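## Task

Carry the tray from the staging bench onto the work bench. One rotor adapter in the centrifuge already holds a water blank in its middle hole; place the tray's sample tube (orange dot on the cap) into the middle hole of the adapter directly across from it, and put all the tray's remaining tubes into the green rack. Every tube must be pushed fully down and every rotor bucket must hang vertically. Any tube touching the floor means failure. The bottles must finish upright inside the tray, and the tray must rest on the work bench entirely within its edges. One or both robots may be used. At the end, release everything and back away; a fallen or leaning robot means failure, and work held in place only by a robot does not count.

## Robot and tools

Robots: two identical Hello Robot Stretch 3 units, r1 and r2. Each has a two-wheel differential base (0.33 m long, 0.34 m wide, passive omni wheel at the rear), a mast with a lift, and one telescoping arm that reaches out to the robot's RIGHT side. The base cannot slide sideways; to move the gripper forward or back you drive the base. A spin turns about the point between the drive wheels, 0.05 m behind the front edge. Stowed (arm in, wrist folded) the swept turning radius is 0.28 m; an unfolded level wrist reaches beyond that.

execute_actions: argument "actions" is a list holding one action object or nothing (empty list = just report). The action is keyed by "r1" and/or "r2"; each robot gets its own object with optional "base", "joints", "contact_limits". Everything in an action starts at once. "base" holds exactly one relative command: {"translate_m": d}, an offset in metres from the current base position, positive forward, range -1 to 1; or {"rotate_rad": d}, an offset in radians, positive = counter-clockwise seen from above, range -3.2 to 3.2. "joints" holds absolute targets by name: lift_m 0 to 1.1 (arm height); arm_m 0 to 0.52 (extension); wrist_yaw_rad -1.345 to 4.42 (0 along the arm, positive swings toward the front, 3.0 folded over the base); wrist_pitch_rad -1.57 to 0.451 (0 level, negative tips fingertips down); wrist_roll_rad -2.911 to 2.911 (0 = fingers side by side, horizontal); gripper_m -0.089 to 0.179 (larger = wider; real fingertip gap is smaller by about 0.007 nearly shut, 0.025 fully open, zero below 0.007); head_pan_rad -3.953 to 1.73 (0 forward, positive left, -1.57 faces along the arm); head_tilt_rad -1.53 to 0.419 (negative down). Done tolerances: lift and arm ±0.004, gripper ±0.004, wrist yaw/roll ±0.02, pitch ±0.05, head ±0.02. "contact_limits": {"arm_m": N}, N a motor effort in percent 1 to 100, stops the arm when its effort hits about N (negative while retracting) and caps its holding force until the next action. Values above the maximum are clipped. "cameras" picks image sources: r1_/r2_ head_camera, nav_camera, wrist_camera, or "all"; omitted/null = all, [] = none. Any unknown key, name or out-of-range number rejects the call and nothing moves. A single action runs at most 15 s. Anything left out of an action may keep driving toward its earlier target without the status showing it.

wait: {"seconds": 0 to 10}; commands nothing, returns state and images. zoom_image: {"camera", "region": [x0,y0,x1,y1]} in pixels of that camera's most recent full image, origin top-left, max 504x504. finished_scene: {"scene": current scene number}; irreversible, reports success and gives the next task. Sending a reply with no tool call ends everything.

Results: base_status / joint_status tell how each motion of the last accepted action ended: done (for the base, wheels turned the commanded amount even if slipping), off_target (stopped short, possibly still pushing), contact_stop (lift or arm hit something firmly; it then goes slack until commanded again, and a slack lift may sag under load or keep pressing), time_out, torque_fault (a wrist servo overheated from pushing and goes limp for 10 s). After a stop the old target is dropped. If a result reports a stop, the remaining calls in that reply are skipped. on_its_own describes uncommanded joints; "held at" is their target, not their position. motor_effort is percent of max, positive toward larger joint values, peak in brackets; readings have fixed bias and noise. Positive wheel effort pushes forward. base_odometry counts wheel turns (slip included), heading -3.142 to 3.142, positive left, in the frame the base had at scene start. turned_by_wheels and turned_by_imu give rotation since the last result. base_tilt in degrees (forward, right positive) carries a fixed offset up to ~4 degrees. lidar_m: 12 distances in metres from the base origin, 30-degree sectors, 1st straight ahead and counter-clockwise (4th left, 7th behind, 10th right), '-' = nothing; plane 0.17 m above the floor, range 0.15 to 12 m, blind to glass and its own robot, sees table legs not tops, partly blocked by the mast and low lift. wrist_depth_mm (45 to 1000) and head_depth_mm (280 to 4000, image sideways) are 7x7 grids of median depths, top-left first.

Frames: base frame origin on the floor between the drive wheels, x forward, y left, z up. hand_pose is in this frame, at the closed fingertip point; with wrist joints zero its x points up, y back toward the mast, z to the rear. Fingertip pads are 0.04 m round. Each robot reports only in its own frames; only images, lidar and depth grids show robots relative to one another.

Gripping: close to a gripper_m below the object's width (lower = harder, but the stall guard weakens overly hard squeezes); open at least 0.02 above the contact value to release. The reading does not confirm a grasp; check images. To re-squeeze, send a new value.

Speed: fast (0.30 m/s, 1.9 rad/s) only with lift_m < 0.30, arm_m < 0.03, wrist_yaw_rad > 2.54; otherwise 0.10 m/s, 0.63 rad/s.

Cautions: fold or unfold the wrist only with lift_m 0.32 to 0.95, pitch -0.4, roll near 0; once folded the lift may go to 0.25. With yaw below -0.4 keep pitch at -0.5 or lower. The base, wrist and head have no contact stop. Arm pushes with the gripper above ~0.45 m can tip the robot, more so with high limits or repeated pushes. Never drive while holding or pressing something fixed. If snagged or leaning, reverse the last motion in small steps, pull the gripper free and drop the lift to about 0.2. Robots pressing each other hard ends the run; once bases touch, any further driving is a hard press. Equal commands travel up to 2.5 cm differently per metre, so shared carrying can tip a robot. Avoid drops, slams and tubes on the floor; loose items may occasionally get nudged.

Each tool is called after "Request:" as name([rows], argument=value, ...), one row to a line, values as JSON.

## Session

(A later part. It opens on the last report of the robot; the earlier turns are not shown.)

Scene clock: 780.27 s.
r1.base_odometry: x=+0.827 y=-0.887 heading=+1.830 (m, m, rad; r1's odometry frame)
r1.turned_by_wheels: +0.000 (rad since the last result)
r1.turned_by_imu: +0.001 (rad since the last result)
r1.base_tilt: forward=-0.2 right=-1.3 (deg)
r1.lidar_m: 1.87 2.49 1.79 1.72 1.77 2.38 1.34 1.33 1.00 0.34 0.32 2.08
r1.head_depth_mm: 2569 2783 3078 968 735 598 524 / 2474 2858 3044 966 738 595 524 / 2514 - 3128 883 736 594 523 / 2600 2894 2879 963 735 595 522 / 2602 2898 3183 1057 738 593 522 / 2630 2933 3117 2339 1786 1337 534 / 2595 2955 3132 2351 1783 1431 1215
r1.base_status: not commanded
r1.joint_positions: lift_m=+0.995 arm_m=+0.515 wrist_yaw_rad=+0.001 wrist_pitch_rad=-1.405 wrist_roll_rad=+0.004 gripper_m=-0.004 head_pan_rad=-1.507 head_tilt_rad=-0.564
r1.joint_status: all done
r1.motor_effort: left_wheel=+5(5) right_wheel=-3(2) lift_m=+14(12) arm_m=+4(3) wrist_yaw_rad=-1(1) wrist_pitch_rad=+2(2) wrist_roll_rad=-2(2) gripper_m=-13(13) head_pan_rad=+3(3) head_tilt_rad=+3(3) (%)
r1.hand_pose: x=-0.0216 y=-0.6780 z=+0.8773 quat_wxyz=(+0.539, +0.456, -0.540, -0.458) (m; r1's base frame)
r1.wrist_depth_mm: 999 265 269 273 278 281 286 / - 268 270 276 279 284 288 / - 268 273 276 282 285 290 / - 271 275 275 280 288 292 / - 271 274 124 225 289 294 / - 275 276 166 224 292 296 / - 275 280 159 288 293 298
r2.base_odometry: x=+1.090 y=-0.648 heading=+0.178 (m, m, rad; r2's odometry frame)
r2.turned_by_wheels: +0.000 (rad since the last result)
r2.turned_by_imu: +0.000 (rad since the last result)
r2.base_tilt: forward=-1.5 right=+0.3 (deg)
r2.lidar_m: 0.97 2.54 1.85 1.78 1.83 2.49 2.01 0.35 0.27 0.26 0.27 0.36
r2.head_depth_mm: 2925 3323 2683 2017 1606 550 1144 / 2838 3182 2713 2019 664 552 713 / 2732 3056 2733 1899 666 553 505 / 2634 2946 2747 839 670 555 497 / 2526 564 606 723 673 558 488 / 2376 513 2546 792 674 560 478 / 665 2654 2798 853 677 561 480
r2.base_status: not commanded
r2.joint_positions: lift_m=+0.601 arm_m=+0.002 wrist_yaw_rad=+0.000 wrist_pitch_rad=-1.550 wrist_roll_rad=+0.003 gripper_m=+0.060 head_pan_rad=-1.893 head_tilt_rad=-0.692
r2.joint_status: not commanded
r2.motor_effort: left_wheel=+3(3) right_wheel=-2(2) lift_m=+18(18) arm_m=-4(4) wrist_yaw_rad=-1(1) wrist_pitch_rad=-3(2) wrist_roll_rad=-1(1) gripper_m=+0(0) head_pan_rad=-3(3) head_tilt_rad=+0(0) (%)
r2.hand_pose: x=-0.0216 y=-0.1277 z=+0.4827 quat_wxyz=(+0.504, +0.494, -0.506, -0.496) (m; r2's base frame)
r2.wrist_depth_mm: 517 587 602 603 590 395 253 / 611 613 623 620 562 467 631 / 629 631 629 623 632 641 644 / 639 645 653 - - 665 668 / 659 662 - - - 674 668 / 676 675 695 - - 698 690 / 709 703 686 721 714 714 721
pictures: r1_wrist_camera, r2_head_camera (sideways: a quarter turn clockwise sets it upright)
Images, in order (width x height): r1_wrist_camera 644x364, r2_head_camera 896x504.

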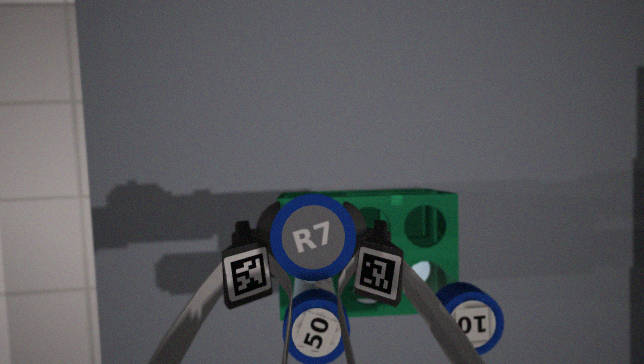

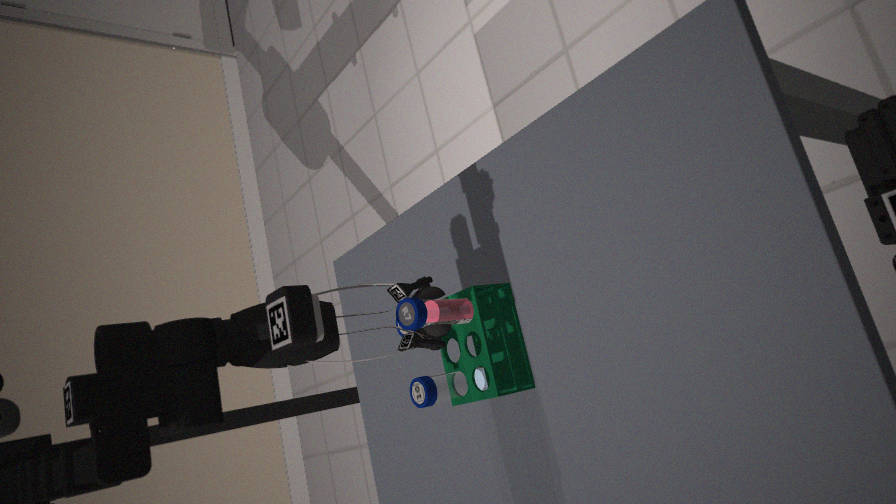

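Entering. Continue.

Request:
execute_actions([
  {"r1":{"joints":{"lift_m":0.975}}},
], cameras=[])

Request:
execute_actions([
  {"r1":{"joints":{"gripper_m":0.055}}},
], cameras=[])

Request:
execute_actions([
  {"r1":{"joints":{"lift_m":1.1}}},
], cameras=["r1_wrist_camera","r2_head_camera","r1_head_camera"])

Scene clock: 785.80 s.
r1.base_odometry: x=+0.827 y=-0.887 heading=+1.830 (m, m, rad; r1's odometry frame)
r1.turned_by_wheels: +0.000 (rad since the last result)
r1.turned_by_imu: +0.001 (rad since the last result)
r1.base_tilt: forward=-0.2 right=-1.4 (deg)
r1.lidar_m: 1.87 2.50 1.79 1.72 1.77 2.38 1.33 1.34 1.00 0.34 0.32 2.08
r1.head_depth_mm: 2553 2759 - 971 739 596 522 / 2504 2753 3145 969 738 596 523 / 2522 2693 - 922 734 593 522 / 2575 2872 2106 966 738 594 522 / 2637 2903 3158 1055 736 593 523 / 2639 2916 3194 2365 1789 1334 534 / 2622 2914 3146 2350 1789 1436 1213
r1.base_status: not commanded
r1.joint_positions: lift_m=+0.975 arm_m=+0.515 wrist_yaw_rad=+0.001 wrist_pitch_rad=-1.405 wrist_roll_rad=+0.004 gripper_m=-0.004 head_pan_rad=-1.507 head_tilt_rad=-0.564
r1.joint_status: all done
r1.motor_effort: left_wheel=+5(5) right_wheel=-3(3) lift_m=+14(13) arm_m=+4(3) wrist_yaw_rad=-1(1) wrist_pitch_rad=+2(3) wrist_roll_rad=-2(2) gripper_m=-12(12) head_pan_rad=+2(3) head_tilt_rad=+2(2) (%)
r1.hand_pose: x=-0.0216 y=-0.6780 z=+0.8573 quat_wxyz=(+0.539, +0.456, -0.540, -0.458) (m; r1's base frame)
r1.wrist_depth_mm: 967 246 249 253 258 261 265 / 990 247 251 256 260 262 267 / - 250 251 256 259 265 270 / - 252 255 257 261 267 270 / - 253 255 124 224 268 272 / - 254 257 166 216 269 274 / - 256 260 138 267 143 276
r2.base_odometry: x=+1.090 y=-0.648 heading=+0.178 (m, m, rad; r2's odometry frame)
r2.turned_by_wheels: +0.000 (rad since the last result)
r2.turned_by_imu: +0.000 (rad since the last result)
r2.base_tilt: forward=-1.5 right=+0.2 (deg)
r2.lidar_m: 0.97 2.55 1.85 1.78 1.84 2.50 2.01 0.36 0.27 0.26 0.27 0.36
r2.head_depth_mm: 2951 3325 2675 2007 1602 551 1146 / 2822 3213 2712 2025 663 551 712 / 2730 3100 2710 1888 667 554 504 / 2641 2935 2724 840 668 555 496 / 2554 543 585 719 671 557 487 / 2411 516 2647 820 675 560 479 / 1010 2662 2799 854 677 563 480
r2.base_status: not commanded
r2.joint_positions: lift_m=+0.601 arm_m=+0.002 wrist_yaw_rad=+0.000 wrist_pitch_rad=-1.550 wrist_roll_rad=+0.003 gripper_m=+0.060 head_pan_rad=-1.893 head_tilt_rad=-0.692
r2.joint_status: not commanded
r2.motor_effort: left_wheel=+3(3) right_wheel=-2(2) lift_m=+18(18) arm_m=-4(5) wrist_yaw_rad=+0(0) wrist_pitch_rad=-3(3) wrist_roll_rad=-2(1) gripper_m=+0(0) head_pan_rad=-3(4) head_tilt_rad=-1(0) (%)
r2.hand_pose: x=-0.0216 y=-0.1277 z=+0.4827 quat_wxyz=(+0.504, +0.494, -0.506, -0.496) (m; r2's base frame)
r2.wrist_depth_mm: 512 602 596 599 596 396 253 / 610 615 614 619 565 467 619 / 635 623 633 631 634 643 641 / 647 649 651 - - 665 662 / 662 669 - - - 672 667 / 665 687 698 - - 685 705 / 697 701 712 703 708 720 714
pictures: none
No camera images: the call's "cameras" was empty. Leave "cameras" out to get every camera's image.

Scene clock: 786.90 s.
r1.base_odometry: x=+0.827 y=-0.887 heading=+1.830 (m, m, rad; r1's odometry frame)
r1.turned_by_wheels: +0.000 (rad since the last result)
r1.turned_by_imu: +0.000 (rad since the last result)
r1.base_tilt: forward=-0.3 right=-1.4 (deg)
r1.lidar_m: 1.87 2.49 1.79 1.72 1.77 2.38 1.34 1.34 1.00 0.34 0.32 2.08
r1.head_depth_mm: 2552 2801 - 971 735 596 525 / 2515 2766 3126 965 739 596 524 / 2541 2721 - 923 735 593 523 / 2581 2872 2128 965 734 593 523 / 2610 2915 3160 1058 733 594 522 / 2618 2914 3154 2352 1799 1334 535 / 2612 2936 3141 2340 1795 1445 1216
r1.base_status: not commanded
r1.joint_positions: lift_m=+0.975 arm_m=+0.515 wrist_yaw_rad=+0.001 wrist_pitch_rad=-1.405 wrist_roll_rad=+0.004 gripper_m=+0.055 head_pan_rad=-1.507 head_tilt_rad=-0.564
r1.joint_status: all done
r1.motor_effort: left_wheel=+5(4) right_wheel=-3(3) lift_m=+14(14) arm_m=+3(3) wrist_yaw_rad=+0(0) wrist_pitch_rad=+2(3) wrist_roll_rad=-2(2) gripper_m=+1(80) head_pan_rad=+2(2) head_tilt_rad=+4(3) (%)
r1.hand_pose: x=-0.0216 y=-0.6781 z=+0.8573 quat_wxyz=(+0.539, +0.456, -0.540, -0.458) (m; r1's base frame)
r1.wrist_depth_mm: 976 247 250 254 258 261 265 / 991 248 252 256 259 264 267 / 994 250 254 256 261 265 269 / 990 250 255 257 260 266 271 / - 253 254 137 225 269 273 / - 254 260 140 205 269 274 / - 254 259 138 267 143 276
r2.base_odometry: x=+1.090 y=-0.648 heading=+0.178 (m, m, rad; r2's odometry frame)
r2.turned_by_wheels: +0.000 (rad since the last result)
r2.turned_by_imu: +0.000 (rad since the last result)
r2.base_tilt: forward=-1.5 right=+0.2 (deg)
r2.lidar_m: 0.97 2.54 1.85 1.78 1.83 2.51 2.02 0.35 0.27 0.26 0.27 0.36
r2.head_depth_mm: 2955 3344 2686 2014 1609 552 1149 / 2828 3257 2690 2008 662 552 712 / 2737 3074 2730 1887 665 554 506 / 2627 2974 2725 813 671 556 497 / 2550 545 584 719 672 558 488 / 2429 515 2662 818 674 560 479 / 1007 2649 2798 854 676 562 480
r2.base_status: not commanded
r2.joint_positions: lift_m=+0.601 arm_m=+0.002 wrist_yaw_rad=+0.000 wrist_pitch_rad=-1.550 wrist_roll_rad=+0.003 gripper_m=+0.060 head_pan_rad=-1.893 head_tilt_rad=-0.692
r2.joint_status: not commanded
r2.motor_effort: left_wheel=+3(3) right_wheel=-2(2) lift_m=+18(18) arm_m=-4(4) wrist_yaw_rad=+1(0) wrist_pitch_rad=-3(3) wrist_roll_rad=-1(2) gripper_m=+0(0) head_pan_rad=-4(3) head_tilt_rad=+0(0) (%)
r2.hand_pose: x=-0.0216 y=-0.1277 z=+0.4827 quat_wxyz=(+0.504, +0.494, -0.506, -0.496) (m; r2's base frame)
r2.wrist_depth_mm: 514 595 597 604 604 394 252 / 621 613 617 613 568 460 630 / 631 628 636 630 636 640 645 / 645 646 651 - - 647 667 / 656 660 - - - 679 683 / 673 681 685 - - 681 692 / 699 712 702 719 698 716 714
pictures: none
No camera images: the call's "cameras" was empty. Leave "cameras" out to get every camera's image.

Scene clock: 788.87 s.
r1.base_odometry: x=+0.827 y=-0.887 heading=+1.830 (m, m, rad; r1's odometry frame)
r1.turned_by_wheels: +0.000 (rad since the last result)
r1.turned_by_imu: +0.000 (rad since the last result)
r1.base_tilt: forward=-0.3 right=-1.3 (deg)
r1.lidar_m: 1.87 2.49 1.79 1.71 1.77 2.38 1.34 1.34 0.99 0.34 0.32 2.08
r1.head_depth_mm: 2650 2873 3063 967 736 596 523 / - 2853 3083 972 737 595 524 / 2545 - 1446 967 736 594 523 / 2598 2871 1355 968 736 594 522 / 2584 2923 3099 1053 734 594 523 / 2592 2930 3132 2359 1791 1338 536 / 2635 2881 3206 2330 1792 1439 1213
r1.base_status: not commanded
r1.joint_positions: lift_m=+1.100 arm_m=+0.515 wrist_yaw_rad=+0.001 wrist_pitch_rad=-1.405 wrist_roll_rad=+0.004 gripper_m=+0.055 head_pan_rad=-1.507 head_tilt_rad=-0.564
r1.joint_status: all done
r1.motor_effort: left_wheel=+5(4) right_wheel=-3(3) lift_m=+22(24) arm_m=+3(4) wrist_yaw_rad=-1(1) wrist_pitch_rad=+2(3) wrist_roll_rad=-2(2) gripper_m=+0(0) head_pan_rad=+2(2) head_tilt_rad=+3(3) (%)
r1.hand_pose: x=-0.0216 y=-0.6782 z=+0.9817 quat_wxyz=(+0.539, +0.456, -0.540, -0.458) (m; r1's base frame)
r1.wrist_depth_mm: - - 374 379 383 393 394 / - - 372 381 387 392 398 / - - 379 379 387 396 382 / - - 378 382 392 395 386 / - - 381 326 394 402 387 / - - 388 390 398 405 389 / - - 386 393 400 406 387
r2.base_odometry: x=+1.090 y=-0.648 heading=+0.178 (m, m, rad; r2's odometry frame)
r2.turned_by_wheels: +0.000 (rad since the last result)
r2.turned_by_imu: +0.000 (rad since the last result)
r2.base_tilt: forward=-1.5 right=+0.3 (deg)
r2.lidar_m: 0.97 2.54 1.85 1.78 1.83 2.50 2.01 0.36 0.27 0.26 0.27 0.36
r2.head_depth_mm: 2919 3315 2658 1995 1606 551 1149 / 2859 3211 2700 2022 665 551 714 / 2737 3084 2735 1895 667 554 506 / 2654 2976 2701 840 669 555 496 / 2473 537 2752 726 672 558 487 / 458 2579 2540 820 674 560 479 / 2278 2641 2789 853 676 561 480
r2.base_status: not commanded
r2.joint_positions: lift_m=+0.601 arm_m=+0.002 wrist_yaw_rad=+0.000 wrist_pitch_rad=-1.550 wrist_roll_rad=+0.003 gripper_m=+0.060 head_pan_rad=-1.893 head_tilt_rad=-0.692
r2.joint_status: not commanded
r2.motor_effort: left_wheel=+3(3) right_wheel=-2(2) lift_m=+18(18) arm_m=-4(4) wrist_yaw_rad=+0(1) wrist_pitch_rad=-3(3) wrist_roll_rad=-1(1) gripper_m=+0(1) head_pan_rad=-4(4) head_tilt_rad=-1(0) (%)
r2.hand_pose: x=-0.0216 y=-0.1277 z=+0.4827 quat_wxyz=(+0.504, +0.494, -0.506, -0.496) (m; r2's base frame)
r2.wrist_depth_mm: 511 597 596 601 603 396 251 / 606 626 624 621 567 464 635 / 623 627 623 633 635 627 640 / 643 651 647 - - 652 651 / 658 669 - - - 674 666 / 696 687 693 - - 687 706 / 692 704 709 728 721 710 707
pictures: r1_head_camera (sideways: a quarter turn clockwise sets it upright), r1_wrist_camera, r2_head_camera (sideways: a quarter turn clockwise sets it upright)
Images, in order (width x height): r1_head_camera 896x504, r1_wrist_camera 644x364, r2_head_camera 896x504.

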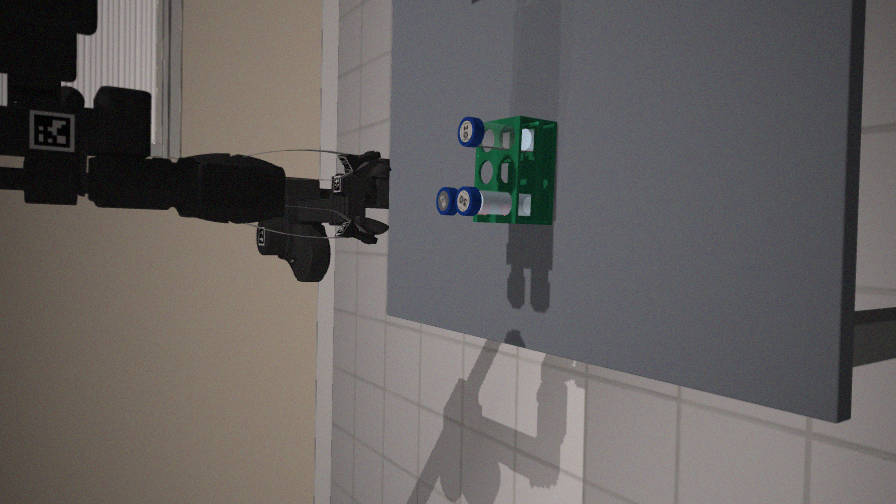

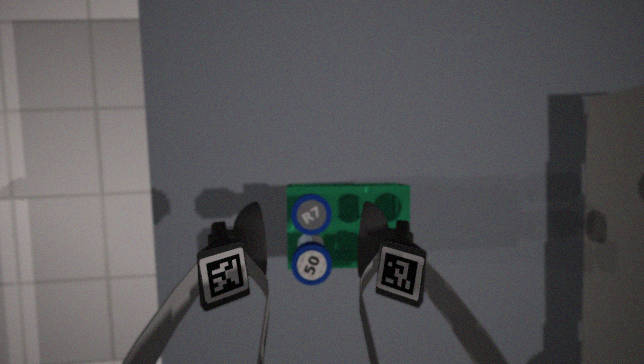

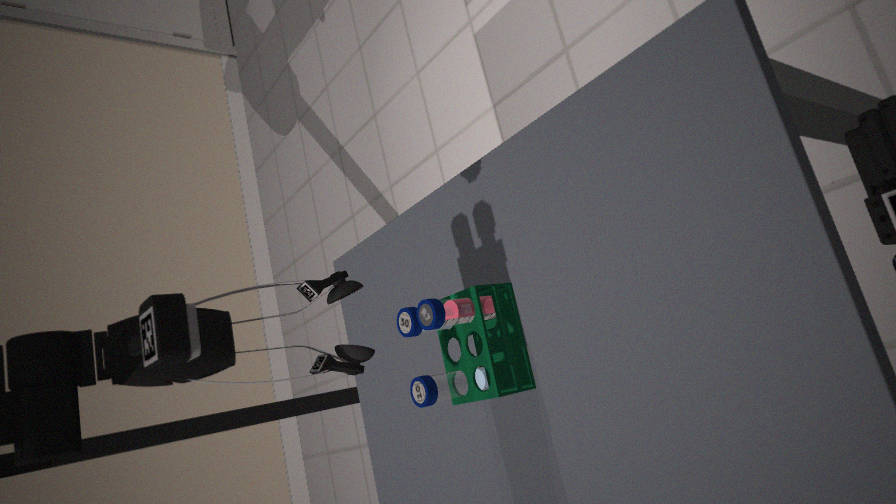

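Request:
execute_actions([
  {"r1":{"base":{"translate_m":-0.408},"joints":{"arm_m":0.45,"wrist_pitch_rad":-1.555,"head_tilt_rad":-0.7,"gripper_m":0.065}}},
], cameras=["r1_wrist_camera"])

Scene clock: 799.93 s.
r1.base_odometry: x=+0.932 y=-1.281 heading=+1.831 (m, m, rad; r1's odometry frame)
r1.turned_by_wheels: +0.000 (rad since the last result)
r1.turned_by_imu: +0.003 (rad since the last result)
r1.base_tilt: forward=-0.2 right=-1.4 (deg)
r1.lidar_m: 2.27 2.48 1.78 1.71 1.76 2.37 1.22 0.95 1.01 0.96 0.99 0.58
r1.head_depth_mm: 2629 2983 836 737 616 560 1153 / 2690 3021 1071 753 618 560 1162 / - 3164 1053 713 602 573 1157 / 2631 2999 1067 780 618 573 1159 / 2632 2971 1059 805 652 572 1156 / 2594 1310 1061 806 648 572 1165 / 2664 2880 1050 776 648 571 1152
r1.base_status: done
r1.joint_positions: lift_m=+1.100 arm_m=+0.450 wrist_yaw_rad=+0.001 wrist_pitch_rad=-1.548 wrist_roll_rad=+0.004 gripper_m=+0.065 head_pan_rad=-1.507 head_tilt_rad=-0.691
r1.joint_status: all done
r1.motor_effort: left_wheel=+4(5) right_wheel=-2(7) lift_m=+22(22) arm_m=-3(1) wrist_yaw_rad=-1(0) wrist_pitch_rad=-3(4) wrist_roll_rad=-2(2) gripper_m=+1(47) head_pan_rad=+3(2) head_tilt_rad=-5(20) (%)
r1.hand_pose: x=-0.0216 y=-0.5771 z=+0.9817 quat_wxyz=(+0.505, +0.494, -0.506, -0.495) (m; r1's base frame)
r1.wrist_depth_mm: 338 345 346 352 354 297 366 / 348 353 356 361 368 371 378 / 355 363 365 348 351 329 388 / 366 375 378 317 360 331 404 / 379 387 385 392 399 397 417 / 392 399 398 306 - 398 432 / 403 413 414 259 431 439 447
r2.base_odometry: x=+1.090 y=-0.648 heading=+0.178 (m, m, rad; r2's odometry frame)
r2.turned_by_wheels: +0.000 (rad since the last result)
r2.turned_by_imu: +0.000 (rad since the last result)
r2.base_tilt: forward=-1.5 right=+0.2 (deg)
r2.lidar_m: 0.97 2.55 1.85 1.78 1.84 2.50 2.02 0.36 0.27 0.26 0.27 0.36
r2.head_depth_mm: 2902 3323 2673 2012 1602 551 1152 / 2826 3167 2730 2031 664 552 711 / 2704 3077 2732 1892 666 553 507 / 2642 2949 2727 841 668 556 496 / 2535 2881 2761 725 672 558 487 / 2476 2743 2783 818 674 560 478 / 2382 2650 2803 854 678 562 479
r2.base_status: not commanded
r2.joint_positions: lift_m=+0.601 arm_m=+0.002 wrist_yaw_rad=+0.000 wrist_pitch_rad=-1.550 wrist_roll_rad=+0.003 gripper_m=+0.060 head_pan_rad=-1.893 head_tilt_rad=-0.692
r2.joint_status: not commanded
r2.motor_effort: left_wheel=+3(3) right_wheel=-2(2) lift_m=+18(18) arm_m=-4(4) wrist_yaw_rad=+0(1) wrist_pitch_rad=-2(2) wrist_roll_rad=-1(1) gripper_m=+0(0) head_pan_rad=-3(4) head_tilt_rad=-1(1) (%)
r2.hand_pose: x=-0.0216 y=-0.1277 z=+0.4827 quat_wxyz=(+0.504, +0.494, -0.506, -0.496) (m; r2's base frame)
r2.wrist_depth_mm: 511 590 600 593 594 396 251 / 618 607 619 614 567 464 614 / 628 639 631 631 630 637 632 / 641 649 647 - - 651 660 / 665 665 - - - 683 676 / 672 674 683 - - 691 697 / 697 700 695 720 708 718 711
pictures: r1_wrist_camera
Images, in order (width x height): r1_wrist_camera 644x364.

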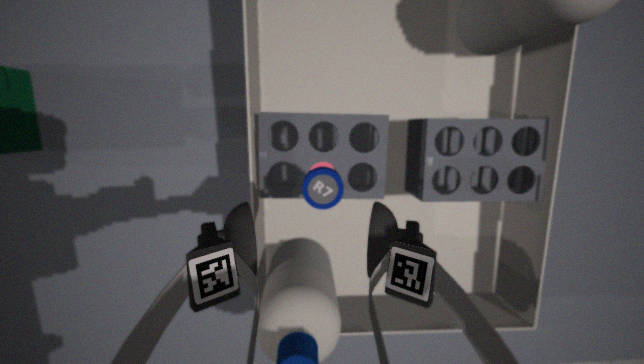

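Request:
execute_actions([
  {"r1":{"base":{"translate_m":-0.006},"joints":{"arm_m":0.446,"lift_m":1.05}}},
], cameras=[])

Request:
execute_actions([
  {"r1":{"joints":{"lift_m":0.99}}},
], cameras=["r1_wrist_camera","r1_head_camera"])

Scene clock: 813.40 s.
r1.base_odometry: x=+0.934 y=-1.287 heading=+1.831 (m, m, rad; r1's odometry frame)
r1.turned_by_wheels: +0.000 (rad since the last result)
r1.turned_by_imu: +0.001 (rad since the last result)
r1.base_tilt: forward=-0.3 right=-1.5 (deg)
r1.lidar_m: 2.28 2.47 1.78 1.71 1.76 2.36 1.22 0.94 1.01 0.96 1.00 0.59
r1.head_depth_mm: 2692 2934 941 741 617 561 1157 / - 2946 1068 757 620 559 1153 / - - 1066 731 603 573 1153 / 2630 2968 1061 776 600 572 1156 / 2611 3010 1057 804 649 572 1157 / 2600 1297 1057 805 648 572 1153 / 2624 2894 1053 779 649 570 1152
r1.base_status: done
r1.joint_positions: lift_m=+1.050 arm_m=+0.446 wrist_yaw_rad=+0.001 wrist_pitch_rad=-1.548 wrist_roll_rad=+0.004 gripper_m=+0.065 head_pan_rad=-1.507 head_tilt_rad=-0.691
r1.joint_status: all done
r1.motor_effort: left_wheel=+5(5) right_wheel=-2(7) lift_m=+14(20) arm_m=-3(0) wrist_yaw_rad=-1(0) wrist_pitch_rad=-3(4) wrist_roll_rad=-2(2) gripper_m=+0(1) head_pan_rad=+2(1) head_tilt_rad=-6(6) (%)
r1.hand_pose: x=-0.0216 y=-0.5730 z=+0.9323 quat_wxyz=(+0.505, +0.494, -0.506, -0.495) (m; r1's base frame)
r1.wrist_depth_mm: 294 296 299 302 308 298 276 / 302 305 307 311 317 320 290 / 309 313 312 264 301 303 302 / 318 324 325 267 300 280 347 / 329 332 338 341 347 351 360 / 339 345 282 309 - 363 371 / 351 355 358 221 325 324 386
r2.base_odometry: x=+1.090 y=-0.648 heading=+0.178 (m, m, rad; r2's odometry frame)
r2.turned_by_wheels: +0.000 (rad since the last result)
r2.turned_by_imu: +0.000 (rad since the last result)
r2.base_tilt: forward=-1.5 right=+0.2 (deg)
r2.lidar_m: 0.97 2.54 1.85 1.78 1.84 2.51 2.02 0.36 0.27 0.26 0.27 0.36
r2.head_depth_mm: 2938 3279 2674 2000 1608 550 1149 / 2805 3218 2700 2020 664 551 711 / 2728 3059 2715 1897 666 554 506 / 2652 2970 2747 841 669 556 497 / 2557 2828 2772 726 672 558 487 / 2451 2767 2760 815 674 559 478 / 2373 2645 2809 854 678 562 479
r2.base_status: not commanded
r2.joint_positions: lift_m=+0.601 arm_m=+0.002 wrist_yaw_rad=+0.000 wrist_pitch_rad=-1.550 wrist_roll_rad=+0.003 gripper_m=+0.060 head_pan_rad=-1.893 head_tilt_rad=-0.692
r2.joint_status: not commanded
r2.motor_effort: left_wheel=+3(3) right_wheel=-2(2) lift_m=+18(18) arm_m=-4(4) wrist_yaw_rad=+1(1) wrist_pitch_rad=-3(3) wrist_roll_rad=-1(1) gripper_m=+1(1) head_pan_rad=-3(3) head_tilt_rad=+0(0) (%)
r2.hand_pose: x=-0.0216 y=-0.1277 z=+0.4827 quat_wxyz=(+0.504, +0.494, -0.506, -0.496) (m; r2's base frame)
r2.wrist_depth_mm: 515 593 598 598 604 397 252 / 608 610 620 616 574 463 620 / 633 629 630 631 638 636 644 / 643 653 651 - - 646 661 / 660 661 - - - 672 675 / 683 683 684 - - 699 694 / 695 708 712 712 716 711 715
pictures: none
No camera images: the call's "cameras" was empty. Leave "cameras" out to get every camera's image.

Scene clock: 814.77 s.
r1.base_odometry: x=+0.934 y=-1.287 heading=+1.831 (m, m, rad; r1's odometry frame)
r1.turned_by_wheels: +0.000 (rad since the last result)
r1.turned_by_imu: +0.000 (rad since the last result)
r1.base_tilt: forward=-0.2 right=-1.5 (deg)
r1.lidar_m: 2.28 2.47 1.79 1.71 1.76 2.37 1.22 0.94 1.01 0.96 0.99 0.58
r1.head_depth_mm: 2522 3022 876 740 619 562 1160 / 2531 3100 1056 753 619 558 1148 / 2622 - 953 720 603 573 1163 / 2639 2967 1039 754 601 571 1156 / 2637 2989 1053 807 649 574 1154 / 2561 1308 1057 805 652 570 1156 / 2661 2919 1062 779 650 570 1145
r1.base_status: not commanded
r1.joint_positions: lift_m=+0.990 arm_m=+0.446 wrist_yaw_rad=+0.001 wrist_pitch_rad=-1.548 wrist_roll_rad=+0.004 gripper_m=+0.065 head_pan_rad=-1.507 head_tilt_rad=-0.691
r1.joint_status: all done
r1.motor_effort: left_wheel=+5(5) right_wheel=-2(2) lift_m=+14(14) arm_m=-3(3) wrist_yaw_rad=+0(1) wrist_pitch_rad=-3(3) wrist_roll_rad=-2(2) gripper_m=+1(0) head_pan_rad=+2(3) head_tilt_rad=-5(5) (%)
r1.hand_pose: x=-0.0216 y=-0.5730 z=+0.8723 quat_wxyz=(+0.505, +0.494, -0.506, -0.495) (m; r1's base frame)
r1.wrist_depth_mm: 239 243 241 248 251 252 252 / 245 249 249 254 257 261 261 / 252 256 203 203 257 208 238 / 259 264 221 206 247 216 218 / 268 271 271 150 282 252 249 / 276 279 281 285 - 296 265 / 285 290 233 221 300 304 266
r2.base_odometry: x=+1.090 y=-0.648 heading=+0.178 (m, m, rad; r2's odometry frame)
r2.turned_by_wheels: +0.000 (rad since the last result)
r2.turned_by_imu: +0.000 (rad since the last result)
r2.base_tilt: forward=-1.5 right=+0.3 (deg)
r2.lidar_m: 0.97 2.54 1.85 1.78 1.84 2.50 2.02 0.36 0.27 0.26 0.27 0.37
r2.head_depth_mm: 2939 3334 2676 2019 1606 551 1149 / 2825 3162 2703 2012 663 552 713 / 2734 3089 2735 1895 666 553 505 / 2640 2957 2761 840 669 556 496 / 2538 2865 2754 725 672 558 487 / 2464 2778 2813 819 676 559 478 / 2385 2653 2770 850 677 562 479
r2.base_status: not commanded
r2.joint_positions: lift_m=+0.601 arm_m=+0.002 wrist_yaw_rad=+0.000 wrist_pitch_rad=-1.550 wrist_roll_rad=+0.003 gripper_m=+0.060 head_pan_rad=-1.893 head_tilt_rad=-0.692
r2.joint_status: not commanded
r2.motor_effort: left_wheel=+3(3) right_wheel=-2(2) lift_m=+17(17) arm_m=-4(4) wrist_yaw_rad=+1(0) wrist_pitch_rad=-2(3) wrist_roll_rad=-1(1) gripper_m=+0(0) head_pan_rad=-4(3) head_tilt_rad=-1(0) (%)
r2.hand_pose: x=-0.0216 y=-0.1277 z=+0.4827 quat_wxyz=(+0.504, +0.494, -0.506, -0.496) (m; r2's base frame)
r2.wrist_depth_mm: 515 595 595 602 608 393 252 / 617 618 614 615 561 467 629 / 627 630 628 639 630 632 638 / 649 643 645 - - 658 661 / 672 671 - - - 668 675 / 692 678 689 - - 700 690 / 706 706 710 719 711 709 708
pictures: r1_head_camera (sideways: a quarter turn clockwise sets it upright), r1_wrist_camera
Images, in order (width x height): r1_head_camera 896x504, r1_wrist_camera 644x364.

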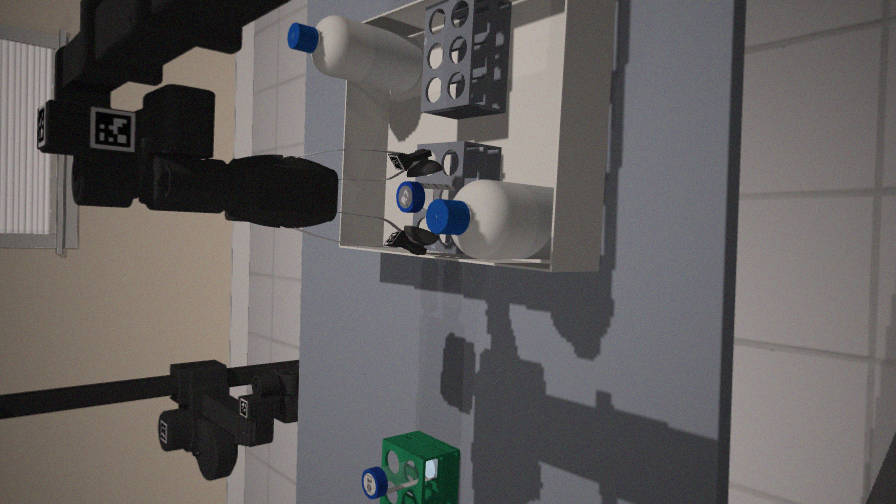

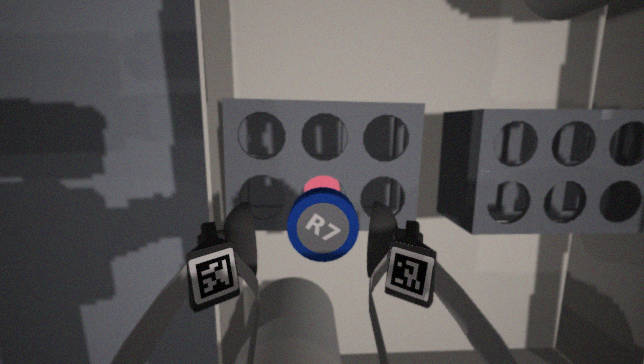

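Request:
execute_actions([
  {"r1":{"base":{"translate_m":-0.004},"joints":{"arm_m":0.448,"lift_m":0.968}}},
], cameras=["r1_wrist_camera"])

Request:
execute_actions([
  {"r1":{"joints":{"gripper_m":-0.005}}},
], cameras=[])

Request:
execute_actions([
  {"r1":{"joints":{"lift_m":1.1}}},
], cameras=["r1_wrist_camera","r1_head_camera"])

Scene clock: 820.73 s.
r1.base_odometry: x=+0.935 y=-1.291 heading=+1.831 (m, m, rad; r1's odometry frame)
r1.turned_by_wheels: +0.000 (rad since the last result)
r1.turned_by_imu: +0.001 (rad since the last result)
r1.base_tilt: forward=-0.2 right=-1.4 (deg)
r1.lidar_m: 2.28 2.47 1.78 1.71 1.76 2.37 1.22 0.94 1.01 0.96 0.99 0.59
r1.head_depth_mm: 2595 - 778 736 618 561 1157 / 2568 3104 1070 755 620 562 1153 / 2578 - 901 724 603 574 1152 / 2615 3011 1054 744 603 572 1153 / 2617 2973 1058 803 651 574 1152 / 2630 1309 1056 801 649 570 1156 / 2664 2940 1059 781 647 569 1151
r1.base_status: done
r1.joint_positions: lift_m=+0.968 arm_m=+0.448 wrist_yaw_rad=+0.001 wrist_pitch_rad=-1.548 wrist_roll_rad=+0.004 gripper_m=+0.065 head_pan_rad=-1.507 head_tilt_rad=-0.691
r1.joint_status: all done
r1.motor_effort: left_wheel=+4(6) right_wheel=-2(7) lift_m=+14(14) arm_m=+4(5) wrist_yaw_rad=+0(1) wrist_pitch_rad=-3(3) wrist_roll_rad=-2(1) gripper_m=+1(0) head_pan_rad=+2(2) head_tilt_rad=-4(5) (%)
r1.hand_pose: x=-0.0216 y=-0.5742 z=+0.8503 quat_wxyz=(+0.505, +0.494, -0.506, -0.495) (m; r1's base frame)
r1.wrist_depth_mm: 220 221 221 226 228 232 234 / 225 228 218 232 235 238 240 / 232 235 189 180 214 217 191 / 239 242 182 184 222 202 195 / 247 248 189 126 258 219 202 / 254 256 258 260 - 273 261 / 260 264 213 231 277 281 261
r2.base_odometry: x=+1.090 y=-0.648 heading=+0.178 (m, m, rad; r2's odometry frame)
r2.turned_by_wheels: +0.000 (rad since the last result)
r2.turned_by_imu: +0.000 (rad since the last result)
r2.base_tilt: forward=-1.5 right=+0.2 (deg)
r2.lidar_m: 0.97 2.54 1.85 1.77 1.84 2.51 2.02 0.36 0.27 0.26 0.27 0.36
r2.head_depth_mm: 2938 3302 2677 2005 1604 550 1150 / 2847 3180 2731 2003 662 551 712 / 2738 3080 2720 1884 667 554 505 / 2623 2963 2721 841 669 555 496 / 2559 2845 2773 724 672 556 487 / 2483 2758 2762 817 673 560 478 / 2407 2648 2815 856 676 561 480
r2.base_status: not commanded
r2.joint_positions: lift_m=+0.601 arm_m=+0.002 wrist_yaw_rad=+0.000 wrist_pitch_rad=-1.550 wrist_roll_rad=+0.003 gripper_m=+0.060 head_pan_rad=-1.893 head_tilt_rad=-0.692
r2.joint_status: not commanded
r2.motor_effort: left_wheel=+3(3) right_wheel=-2(2) lift_m=+18(18) arm_m=-4(4) wrist_yaw_rad=+0(0) wrist_pitch_rad=-3(3) wrist_roll_rad=-1(1) gripper_m=+0(1) head_pan_rad=-3(3) head_tilt_rad=+0(1) (%)
r2.hand_pose: x=-0.0216 y=-0.1277 z=+0.4827 quat_wxyz=(+0.504, +0.494, -0.506, -0.496) (m; r2's base frame)
r2.wrist_depth_mm: 511 588 585 594 599 399 251 / 616 618 611 620 568 467 629 / 626 631 618 634 630 637 651 / 648 645 660 - - 654 652 / 677 662 - - - 676 674 / 688 677 696 - - 699 695 / 689 703 698 719 718 712 706
pictures: r1_wrist_camera
Images, in order (width x height): r1_wrist_camera 644x364.

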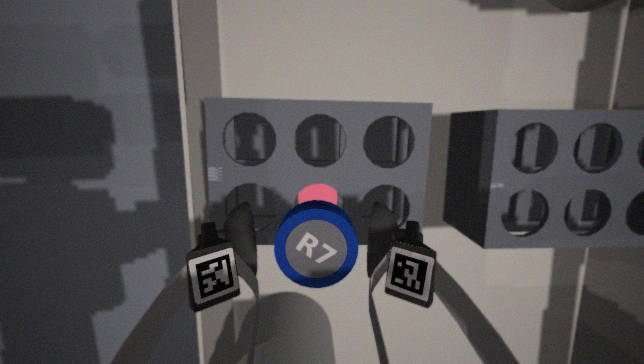

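Scene clock: 821.93 s.
r1.base_odometry: x=+0.935 y=-1.291 heading=+1.831 (m, m, rad; r1's odometry frame)
r1.turned_by_wheels: +0.000 (rad since the last result)
r1.turned_by_imu: +0.000 (rad since the last result)
r1.base_tilt: forward=-0.3 right=-1.4 (deg)
r1.lidar_m: 2.28 2.48 1.78 1.70 1.76 2.37 1.22 0.94 1.00 0.96 0.99 0.59
r1.head_depth_mm: 2602 - 775 738 617 561 1159 / 2577 3086 1065 756 619 559 1157 / 2615 - 902 718 604 573 1155 / 2645 2969 1058 736 602 573 1154 / 2633 2969 1061 806 649 571 1151 / 2571 1300 1059 804 650 573 1154 / 2657 2922 1052 784 647 572 1146
r1.base_status: not commanded
r1.joint_positions: lift_m=+0.968 arm_m=+0.448 wrist_yaw_rad=+0.001 wrist_pitch_rad=-1.548 wrist_roll_rad=+0.004 gripper_m=-0.004 head_pan_rad=-1.507 head_tilt_rad=-0.691
r1.joint_status: all done
r1.motor_effort: left_wheel=+4(4) right_wheel=-2(2) lift_m=+14(14) arm_m=+3(3) wrist_yaw_rad=+0(1) wrist_pitch_rad=-4(4) wrist_roll_rad=-2(2) gripper_m=-13(88) head_pan_rad=+3(3) head_tilt_rad=-5(5) (%)
r1.hand_pose: x=-0.0216 y=-0.5742 z=+0.8503 quat_wxyz=(+0.505, +0.494, -0.506, -0.495) (m; r1's base frame)
r1.wrist_depth_mm: 219 221 221 225 229 233 234 / 225 228 219 232 236 240 242 / 231 234 189 181 235 219 191 / 238 241 183 185 239 201 195 / 246 249 187 124 256 218 203 / 253 257 256 250 267 271 261 / 261 264 214 225 276 280 261
r2.base_odometry: x=+1.090 y=-0.648 heading=+0.178 (m, m, rad; r2's odometry frame)
r2.turned_by_wheels: +0.000 (rad since the last result)
r2.turned_by_imu: +0.000 (rad since the last result)
r2.base_tilt: forward=-1.5 right=+0.3 (deg)
r2.lidar_m: 0.97 2.55 1.85 1.78 1.84 2.50 2.02 0.36 0.27 0.26 0.27 0.36
r2.head_depth_mm: 2925 3319 2684 2006 1605 551 1145 / 2826 3185 2705 2021 664 551 713 / 2734 3054 2737 1895 666 553 505 / 2628 2959 2728 840 669 556 496 / 2555 2868 2737 725 670 557 488 / 2461 2739 2776 818 674 560 478 / 2398 2672 2834 853 676 562 480
r2.base_status: not commanded
r2.joint_positions: lift_m=+0.601 arm_m=+0.002 wrist_yaw_rad=+0.000 wrist_pitch_rad=-1.550 wrist_roll_rad=+0.003 gripper_m=+0.060 head_pan_rad=-1.893 head_tilt_rad=-0.692
r2.joint_status: not commanded
r2.motor_effort: left_wheel=+3(3) right_wheel=-2(2) lift_m=+18(17) arm_m=-4(4) wrist_yaw_rad=+1(0) wrist_pitch_rad=-2(3) wrist_roll_rad=-1(1) gripper_m=+0(0) head_pan_rad=-4(3) head_tilt_rad=+0(0) (%)
r2.hand_pose: x=-0.0216 y=-0.1277 z=+0.4827 quat_wxyz=(+0.504, +0.494, -0.506, -0.496) (m; r2's base frame)
r2.wrist_depth_mm: 513 591 590 596 604 393 253 / 605 615 611 618 566 465 621 / 630 631 633 633 639 633 629 / 650 641 648 - - 645 655 / 656 668 - - - 674 673 / 674 678 699 - - 688 688 / 697 714 705 714 714 716 714
pictures: none
No camera images: the call's "cameras" was empty. Leave "cameras" out to get every camera's image.

Scene clock: 823.97 s.
r1.base_odometry: x=+0.935 y=-1.291 heading=+1.831 (m, m, rad; r1's odometry frame)
r1.turned_by_wheels: +0.000 (rad since the last result)
r1.turned_by_imu: +0.000 (rad since the last result)
r1.base_tilt: forward=-0.3 right=-1.4 (deg)
r1.lidar_m: 2.28 2.48 1.78 1.70 1.76 2.38 1.22 0.94 1.01 0.96 0.99 0.59
r1.head_depth_mm: 2595 2955 977 741 616 560 1156 / 2688 3015 1069 753 616 562 1153 / - 3122 1013 726 601 573 1153 / 2671 3047 1057 755 602 573 1149 / 2630 2989 1066 806 651 572 1150 / 2620 1313 1056 807 650 571 1151 / 2673 2916 1057 779 650 570 1156
r1.base_status: not commanded
r1.joint_positions: lift_m=+1.100 arm_m=+0.448 wrist_yaw_rad=+0.001 wrist_pitch_rad=-1.548 wrist_roll_rad=+0.004 gripper_m=-0.004 head_pan_rad=-1.507 head_tilt_rad=-0.691
r1.joint_status: all done
r1.motor_effort: left_wheel=+4(4) right_wheel=-2(2) lift_m=+22(26) arm_m=+3(4) wrist_yaw_rad=+0(1) wrist_pitch_rad=-3(3) wrist_roll_rad=-2(2) gripper_m=-13(14) head_pan_rad=+3(3) head_tilt_rad=-5(5) (%)
r1.hand_pose: x=-0.0216 y=-0.5742 z=+0.9817 quat_wxyz=(+0.505, +0.494, -0.506, -0.495) (m; r1's base frame)
r1.wrist_depth_mm: 338 343 347 348 356 293 366 / 347 352 357 361 365 367 382 / 357 362 366 353 354 324 393 / 368 376 375 323 372 331 402 / 381 384 388 123 401 401 419 / 391 403 399 262 410 406 430 / 404 408 415 265 430 440 447
r2.base_odometry: x=+1.090 y=-0.648 heading=+0.178 (m, m, rad; r2's odometry frame)
r2.turned_by_wheels: +0.000 (rad since the last result)
r2.turned_by_imu: +0.000 (rad since the last result)
r2.base_tilt: forward=-1.5 right=+0.2 (deg)
r2.lidar_m: 0.98 2.54 1.85 1.78 1.84 2.50 2.02 0.36 0.27 0.26 0.27 0.36
r2.head_depth_mm: 2928 3315 2679 2007 1604 550 1151 / 2840 3230 2709 2031 665 552 711 / 2754 3094 2713 1894 666 554 506 / 2640 2971 2728 841 669 555 496 / 2565 2848 2772 726 671 558 488 / 2448 2710 2758 818 673 560 478 / 2395 2668 2805 853 676 562 480
r2.base_status: not commanded
r2.joint_positions: lift_m=+0.601 arm_m=+0.002 wrist_yaw_rad=+0.000 wrist_pitch_rad=-1.550 wrist_roll_rad=+0.003 gripper_m=+0.060 head_pan_rad=-1.893 head_tilt_rad=-0.692
r2.joint_status: not commanded
r2.motor_effort: left_wheel=+3(3) right_wheel=-2(2) lift_m=+18(18) arm_m=-4(4) wrist_yaw_rad=-1(0) wrist_pitch_rad=-3(2) wrist_roll_rad=-1(2) gripper_m=+0(0) head_pan_rad=-4(4) head_tilt_rad=+0(1) (%)
r2.hand_pose: x=-0.0216 y=-0.1277 z=+0.4827 quat_wxyz=(+0.504, +0.494, -0.506, -0.496) (m; r2's base frame)
r2.wrist_depth_mm: 511 593 593 593 607 398 254 / 610 609 615 620 570 461 620 / 634 634 636 628 644 636 635 / 649 635 655 - - 673 658 / 671 651 - - - 679 687 / 686 678 696 - - 695 691 / 706 705 693 712 714 721 719
pictures: r1_head_camera (sideways: a quarter turn clockwise sets it upright), r1_wrist_camera
Images, in order (width x height): r1_head_camera 896x504, r1_wrist_camera 644x364.

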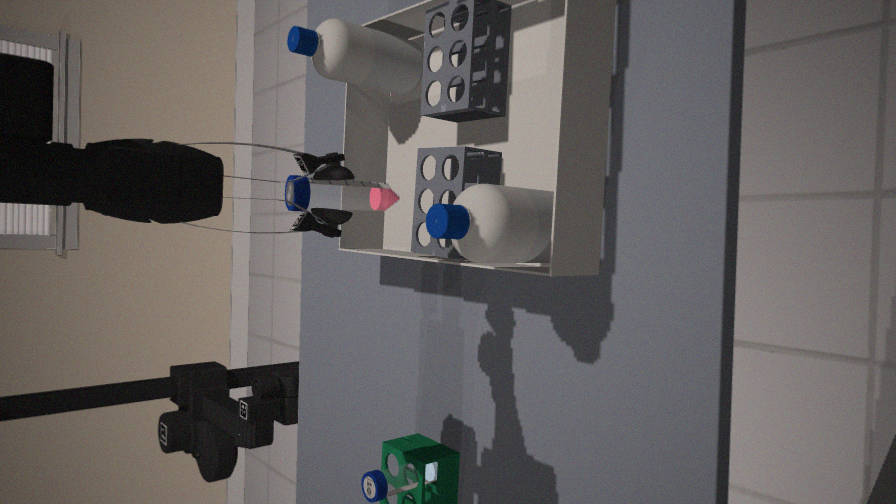

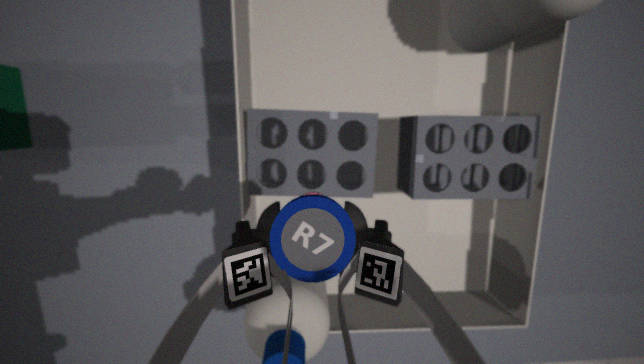

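Request:
execute_actions([
  {"r1":{"joints":{"arm_m":0.49}}},
], cameras=[])

Request:
execute_actions([
  {"r1":{"base":{"translate_m":0.336},"joints":{"arm_m":0.515,"wrist_pitch_rad":-1.4,"head_tilt_rad":-0.564}}},
], cameras=[])

Request:
execute_actions([
  {"r1":{"joints":{"lift_m":1.03}}},
], cameras=["r1_wrist_camera","r1_head_camera","r2_head_camera"])

Request:
zoom_image(camera="r2_head_camera", region=[370,280,570,440])

Scene clock: 831.03 s.
r1.base_odometry: x=+0.935 y=-1.291 heading=+1.831 (m, m, rad; r1's odometry frame)
r1.turned_by_wheels: +0.000 (rad since the last result)
r1.turned_by_imu: +0.001 (rad since the last result)
r1.base_tilt: forward=-0.1 right=-1.4 (deg)
r1.lidar_m: 2.28 2.47 1.78 1.71 1.76 2.37 1.22 0.94 1.01 0.96 0.99 0.59
r1.head_depth_mm: 2614 2944 978 742 617 561 1163 / 2682 2976 1064 753 619 560 1153 / - 3122 1019 739 603 571 1149 / 2619 2930 1058 754 603 573 1161 / 2626 3000 1061 805 651 571 1158 / 2588 1301 1054 805 649 570 1148 / 2659 2903 1057 783 649 570 1147
r1.base_status: not commanded
r1.joint_positions: lift_m=+1.100 arm_m=+0.490 wrist_yaw_rad=+0.001 wrist_pitch_rad=-1.548 wrist_roll_rad=+0.004 gripper_m=-0.004 head_pan_rad=-1.507 head_tilt_rad=-0.691
r1.joint_status: all done
r1.motor_effort: left_wheel=+5(4) right_wheel=-2(2) lift_m=+22(22) arm_m=+4(4) wrist_yaw_rad=-1(1) wrist_pitch_rad=-4(3) wrist_roll_rad=-2(1) gripper_m=-12(12) head_pan_rad=+3(3) head_tilt_rad=-4(4) (%)
r1.hand_pose: x=-0.0216 y=-0.6162 z=+0.9817 quat_wxyz=(+0.505, +0.494, -0.506, -0.495) (m; r1's base frame)
r1.wrist_depth_mm: 338 342 345 351 356 254 221 / 349 352 357 360 363 315 377 / 357 362 366 371 377 375 392 / 366 374 375 321 329 332 405 / 380 385 386 124 394 369 415 / 392 396 399 335 419 411 431 / 403 409 414 294 390 412 447
r2.base_odometry: x=+1.090 y=-0.648 heading=+0.178 (m, m, rad; r2's odometry frame)
r2.turned_by_wheels: +0.000 (rad since the last result)
r2.turned_by_imu: +0.000 (rad since the last result)
r2.base_tilt: forward=-1.5 right=+0.3 (deg)
r2.lidar_m: 0.97 2.54 1.85 1.77 1.84 2.51 2.02 0.36 0.27 0.26 0.27 0.36
r2.head_depth_mm: 2946 3310 2697 2007 1605 551 1144 / 2855 3208 2715 2015 663 552 713 / 2708 3111 2726 1881 665 553 507 / 2665 2982 2741 840 669 555 497 / 2582 2842 2739 724 670 558 488 / 2471 2743 2820 819 676 560 479 / 2394 2651 2816 851 678 563 480
r2.base_status: not commanded
r2.joint_positions: lift_m=+0.601 arm_m=+0.002 wrist_yaw_rad=+0.000 wrist_pitch_rad=-1.550 wrist_roll_rad=+0.003 gripper_m=+0.060 head_pan_rad=-1.893 head_tilt_rad=-0.692
r2.joint_status: not commanded
r2.motor_effort: left_wheel=+3(3) right_wheel=-2(2) lift_m=+18(18) arm_m=-4(4) wrist_yaw_rad=+0(0) wrist_pitch_rad=-2(2) wrist_roll_rad=-1(1) gripper_m=+0(1) head_pan_rad=-4(3) head_tilt_rad=+0(0) (%)
r2.hand_pose: x=-0.0216 y=-0.1277 z=+0.4827 quat_wxyz=(+0.504, +0.494, -0.506, -0.496) (m; r2's base frame)
r2.wrist_depth_mm: 516 584 601 593 600 395 252 / 614 618 615 630 570 463 621 / 640 623 629 638 642 640 639 / 650 643 656 - - 654 665 / 663 672 - - - 668 674 / 690 676 682 - - 698 692 / 711 704 706 725 716 706 720
pictures: none
No camera images: the call's "cameras" was empty. Leave "cameras" out to get every camera's image.

Scene clock: 835.73 s.
r1.base_odometry: x=+0.848 y=-0.966 heading=+1.831 (m, m, rad; r1's odometry frame)
r1.turned_by_wheels: +0.000 (rad since the last result)
r1.turned_by_imu: +0.000 (rad since the last result)
r1.base_tilt: forward=-0.3 right=-1.4 (deg)
r1.lidar_m: 1.95 2.48 1.79 1.71 1.77 2.38 1.44 1.26 1.00 0.96 0.35 2.15
r1.head_depth_mm: 2590 2820 3106 960 732 593 523 / - 2861 3122 961 732 591 522 / 2557 - 3171 954 730 591 521 / 2556 2819 1342 953 730 592 533 / 2575 2877 3058 952 728 591 534 / 2610 2896 3143 2229 727 592 533 / 2611 2917 3167 2348 1787 606 532
r1.base_status: done
r1.joint_positions: lift_m=+1.100 arm_m=+0.515 wrist_yaw_rad=+0.001 wrist_pitch_rad=-1.405 wrist_roll_rad=+0.004 gripper_m=-0.004 head_pan_rad=-1.507 head_tilt_rad=-0.571
r1.joint_status: all done
r1.motor_effort: left_wheel=+5(8) right_wheel=-3(3) lift_m=+22(22) arm_m=+3(5) wrist_yaw_rad=-1(1) wrist_pitch_rad=+2(3) wrist_roll_rad=-2(2) gripper_m=-12(12) head_pan_rad=+2(3) head_tilt_rad=+3(21) (%)
r1.hand_pose: x=-0.0216 y=-0.6780 z=+0.9817 quat_wxyz=(+0.539, +0.456, -0.540, -0.458) (m; r1's base frame)
r1.wrist_depth_mm: - 369 371 380 381 388 397 / - 369 376 383 387 393 396 / - 371 377 384 386 394 399 / - 374 377 384 393 394 399 / - 376 279 123 394 399 343 / - 379 382 392 400 402 343 / - 381 388 390 399 405 407
r2.base_odometry: x=+1.090 y=-0.648 heading=+0.178 (m, m, rad; r2's odometry frame)
r2.turned_by_wheels: +0.000 (rad since the last result)
r2.turned_by_imu: +0.000 (rad since the last result)
r2.base_tilt: forward=-1.5 right=+0.2 (deg)
r2.lidar_m: 0.97 2.54 1.84 1.78 1.84 2.51 2.02 0.36 0.27 0.26 0.27 0.36
r2.head_depth_mm: 2923 3330 2700 2006 1606 550 1143 / 2802 3224 2701 2025 664 551 712 / 2727 3079 2730 1887 666 554 505 / 2643 2968 2740 840 668 555 497 / 2533 2853 2745 726 671 558 487 / 2470 2725 2784 765 674 560 478 / 458 515 2670 855 678 562 480
r2.base_status: not commanded
r2.joint_positions: lift_m=+0.601 arm_m=+0.002 wrist_yaw_rad=+0.000 wrist_pitch_rad=-1.550 wrist_roll_rad=+0.003 gripper_m=+0.060 head_pan_rad=-1.893 head_tilt_rad=-0.692
r2.joint_status: not commanded
r2.motor_effort: left_wheel=+3(3) right_wheel=-2(2) lift_m=+18(18) arm_m=-4(4) wrist_yaw_rad=-1(0) wrist_pitch_rad=-3(2) wrist_roll_rad=-2(1) gripper_m=+0(1) head_pan_rad=-4(3) head_tilt_rad=-1(1) (%)
r2.hand_pose: x=-0.0216 y=-0.1277 z=+0.4827 quat_wxyz=(+0.504, +0.494, -0.506, -0.496) (m; r2's base frame)
r2.wrist_depth_mm: 515 600 594 596 609 399 251 / 611 605 614 624 560 463 627 / 627 633 634 623 644 639 643 / 649 650 643 - - 651 660 / 665 656 - - - 663 672 / 683 682 689 - - 693 689 / 700 703 712 720 702 705 721
pictures: none
No camera images: the call's "cameras" was empty. Leave "cameras" out to get every camera's image.

Scene clock: 837.20 s.
r1.base_odometry: x=+0.848 y=-0.966 heading=+1.831 (m, m, rad; r1's odometry frame)
r1.turned_by_wheels: +0.000 (rad since the last result)
r1.turned_by_imu: +0.000 (rad since the last result)
r1.base_tilt: forward=-0.3 right=-1.4 (deg)
r1.lidar_m: 1.95 2.49 1.79 1.71 1.77 2.38 1.43 1.25 1.00 0.96 0.35 2.15
r1.head_depth_mm: 2573 - 3073 956 731 592 521 / 2509 2920 3090 955 732 592 521 / 1081 - 3041 913 730 592 521 / 2537 2791 1329 912 731 593 533 / 2596 2913 3117 950 727 591 533 / 2632 2928 3180 2232 728 590 533 / 2624 2909 3155 2329 1782 606 534
r1.base_status: not commanded
r1.joint_positions: lift_m=+1.030 arm_m=+0.515 wrist_yaw_rad=+0.001 wrist_pitch_rad=-1.405 wrist_roll_rad=+0.004 gripper_m=-0.004 head_pan_rad=-1.507 head_tilt_rad=-0.571
r1.joint_status: all done
r1.motor_effort: left_wheel=+5(5) right_wheel=-3(3) lift_m=+14(19) arm_m=+4(3) wrist_yaw_rad=+0(1) wrist_pitch_rad=+3(3) wrist_roll_rad=-1(2) gripper_m=-12(12) head_pan_rad=+3(3) head_tilt_rad=+3(3) (%)
r1.hand_pose: x=-0.0216 y=-0.6781 z=+0.9123 quat_wxyz=(+0.539, +0.456, -0.540, -0.458) (m; r1's base frame)
r1.wrist_depth_mm: 296 299 304 310 312 317 325 / 297 300 306 310 315 320 321 / 301 303 307 311 316 322 296 / 302 305 307 313 319 325 295 / 304 305 232 123 323 327 297 / 305 307 245 193 325 330 298 / 308 311 316 322 326 334 297
r2.base_odometry: x=+1.090 y=-0.648 heading=+0.178 (m, m, rad; r2's odometry frame)
r2.turned_by_wheels: +0.000 (rad since the last result)
r2.turned_by_imu: +0.000 (rad since the last result)
r2.base_tilt: forward=-1.5 right=+0.2 (deg)
r2.lidar_m: 0.97 2.55 1.85 1.77 1.84 2.51 2.01 0.36 0.27 0.26 0.27 0.36
r2.head_depth_mm: 2918 3311 2692 2024 1604 551 1148 / 2807 3207 2710 2023 663 552 712 / 2742 3077 2721 1890 666 554 506 / 2660 2978 2749 839 668 554 496 / 2549 2870 2796 723 673 558 487 / 2488 2671 1442 692 673 560 478 / 466 514 2554 854 677 562 479
r2.base_status: not commanded
r2.joint_positions: lift_m=+0.601 arm_m=+0.002 wrist_yaw_rad=+0.000 wrist_pitch_rad=-1.550 wrist_roll_rad=+0.003 gripper_m=+0.060 head_pan_rad=-1.893 head_tilt_rad=-0.692
r2.joint_status: not commanded
r2.motor_effort: left_wheel=+3(3) right_wheel=-2(2) lift_m=+18(18) arm_m=-4(4) wrist_yaw_rad=+0(0) wrist_pitch_rad=-3(2) wrist_roll_rad=-1(1) gripper_m=+0(0) head_pan_rad=-3(4) head_tilt_rad=+0(0) (%)
r2.hand_pose: x=-0.0216 y=-0.1277 z=+0.4827 quat_wxyz=(+0.504, +0.494, -0.506, -0.496) (m; r2's base frame)
r2.wrist_depth_mm: 514 599 596 589 596 396 253 / 608 622 627 625 570 462 619 / 643 644 626 652 631 639 648 / 656 655 659 - - 660 663 / 664 659 - - - 671 675 / 686 684 696 - - 684 698 / 701 703 715 722 709 725 720
pictures: r1_head_camera (sideways: a quarter turn clockwise sets it upright), r1_wrist_camera, r2_head_camera (sideways: a quarter turn clockwise sets it upright)
Images, in order (width x height): r1_head_camera 896x504, r1_wrist_camera 644x364, r2_head_camera 896x504.

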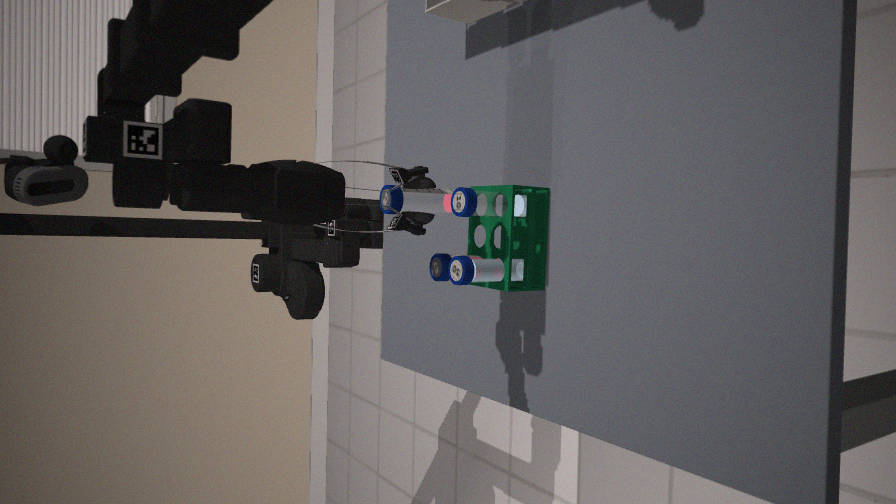

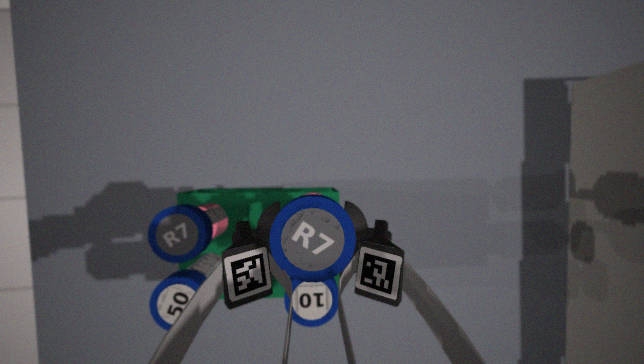

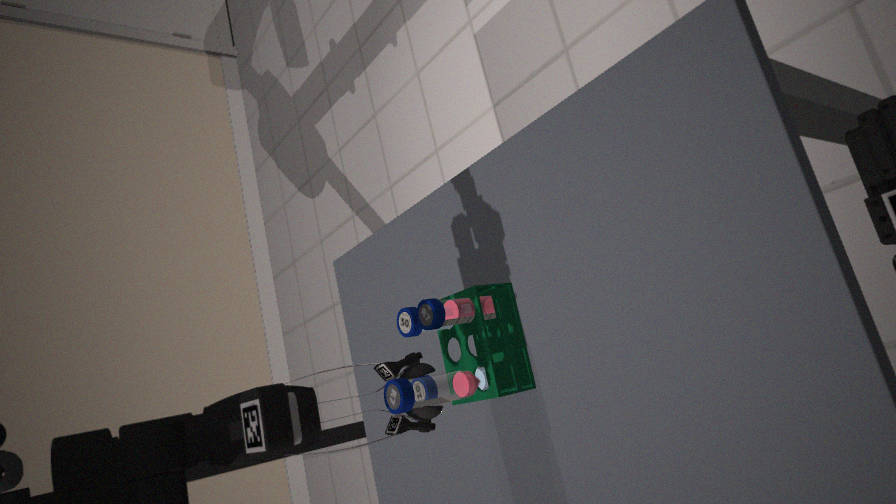

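Region (370, 280, 570, 440) of r2_head_camera's 896x504 image, scaled by 2.520, with more detail than that image has; it fills the top 403 rows of this view, and the rest is white.

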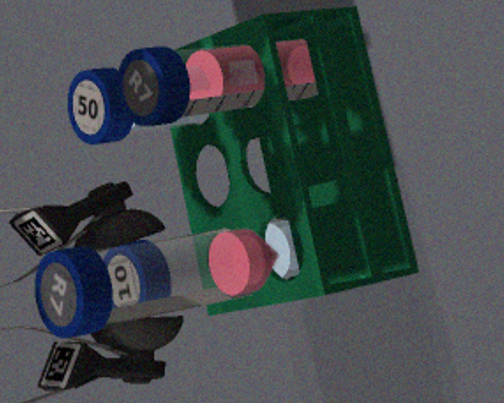

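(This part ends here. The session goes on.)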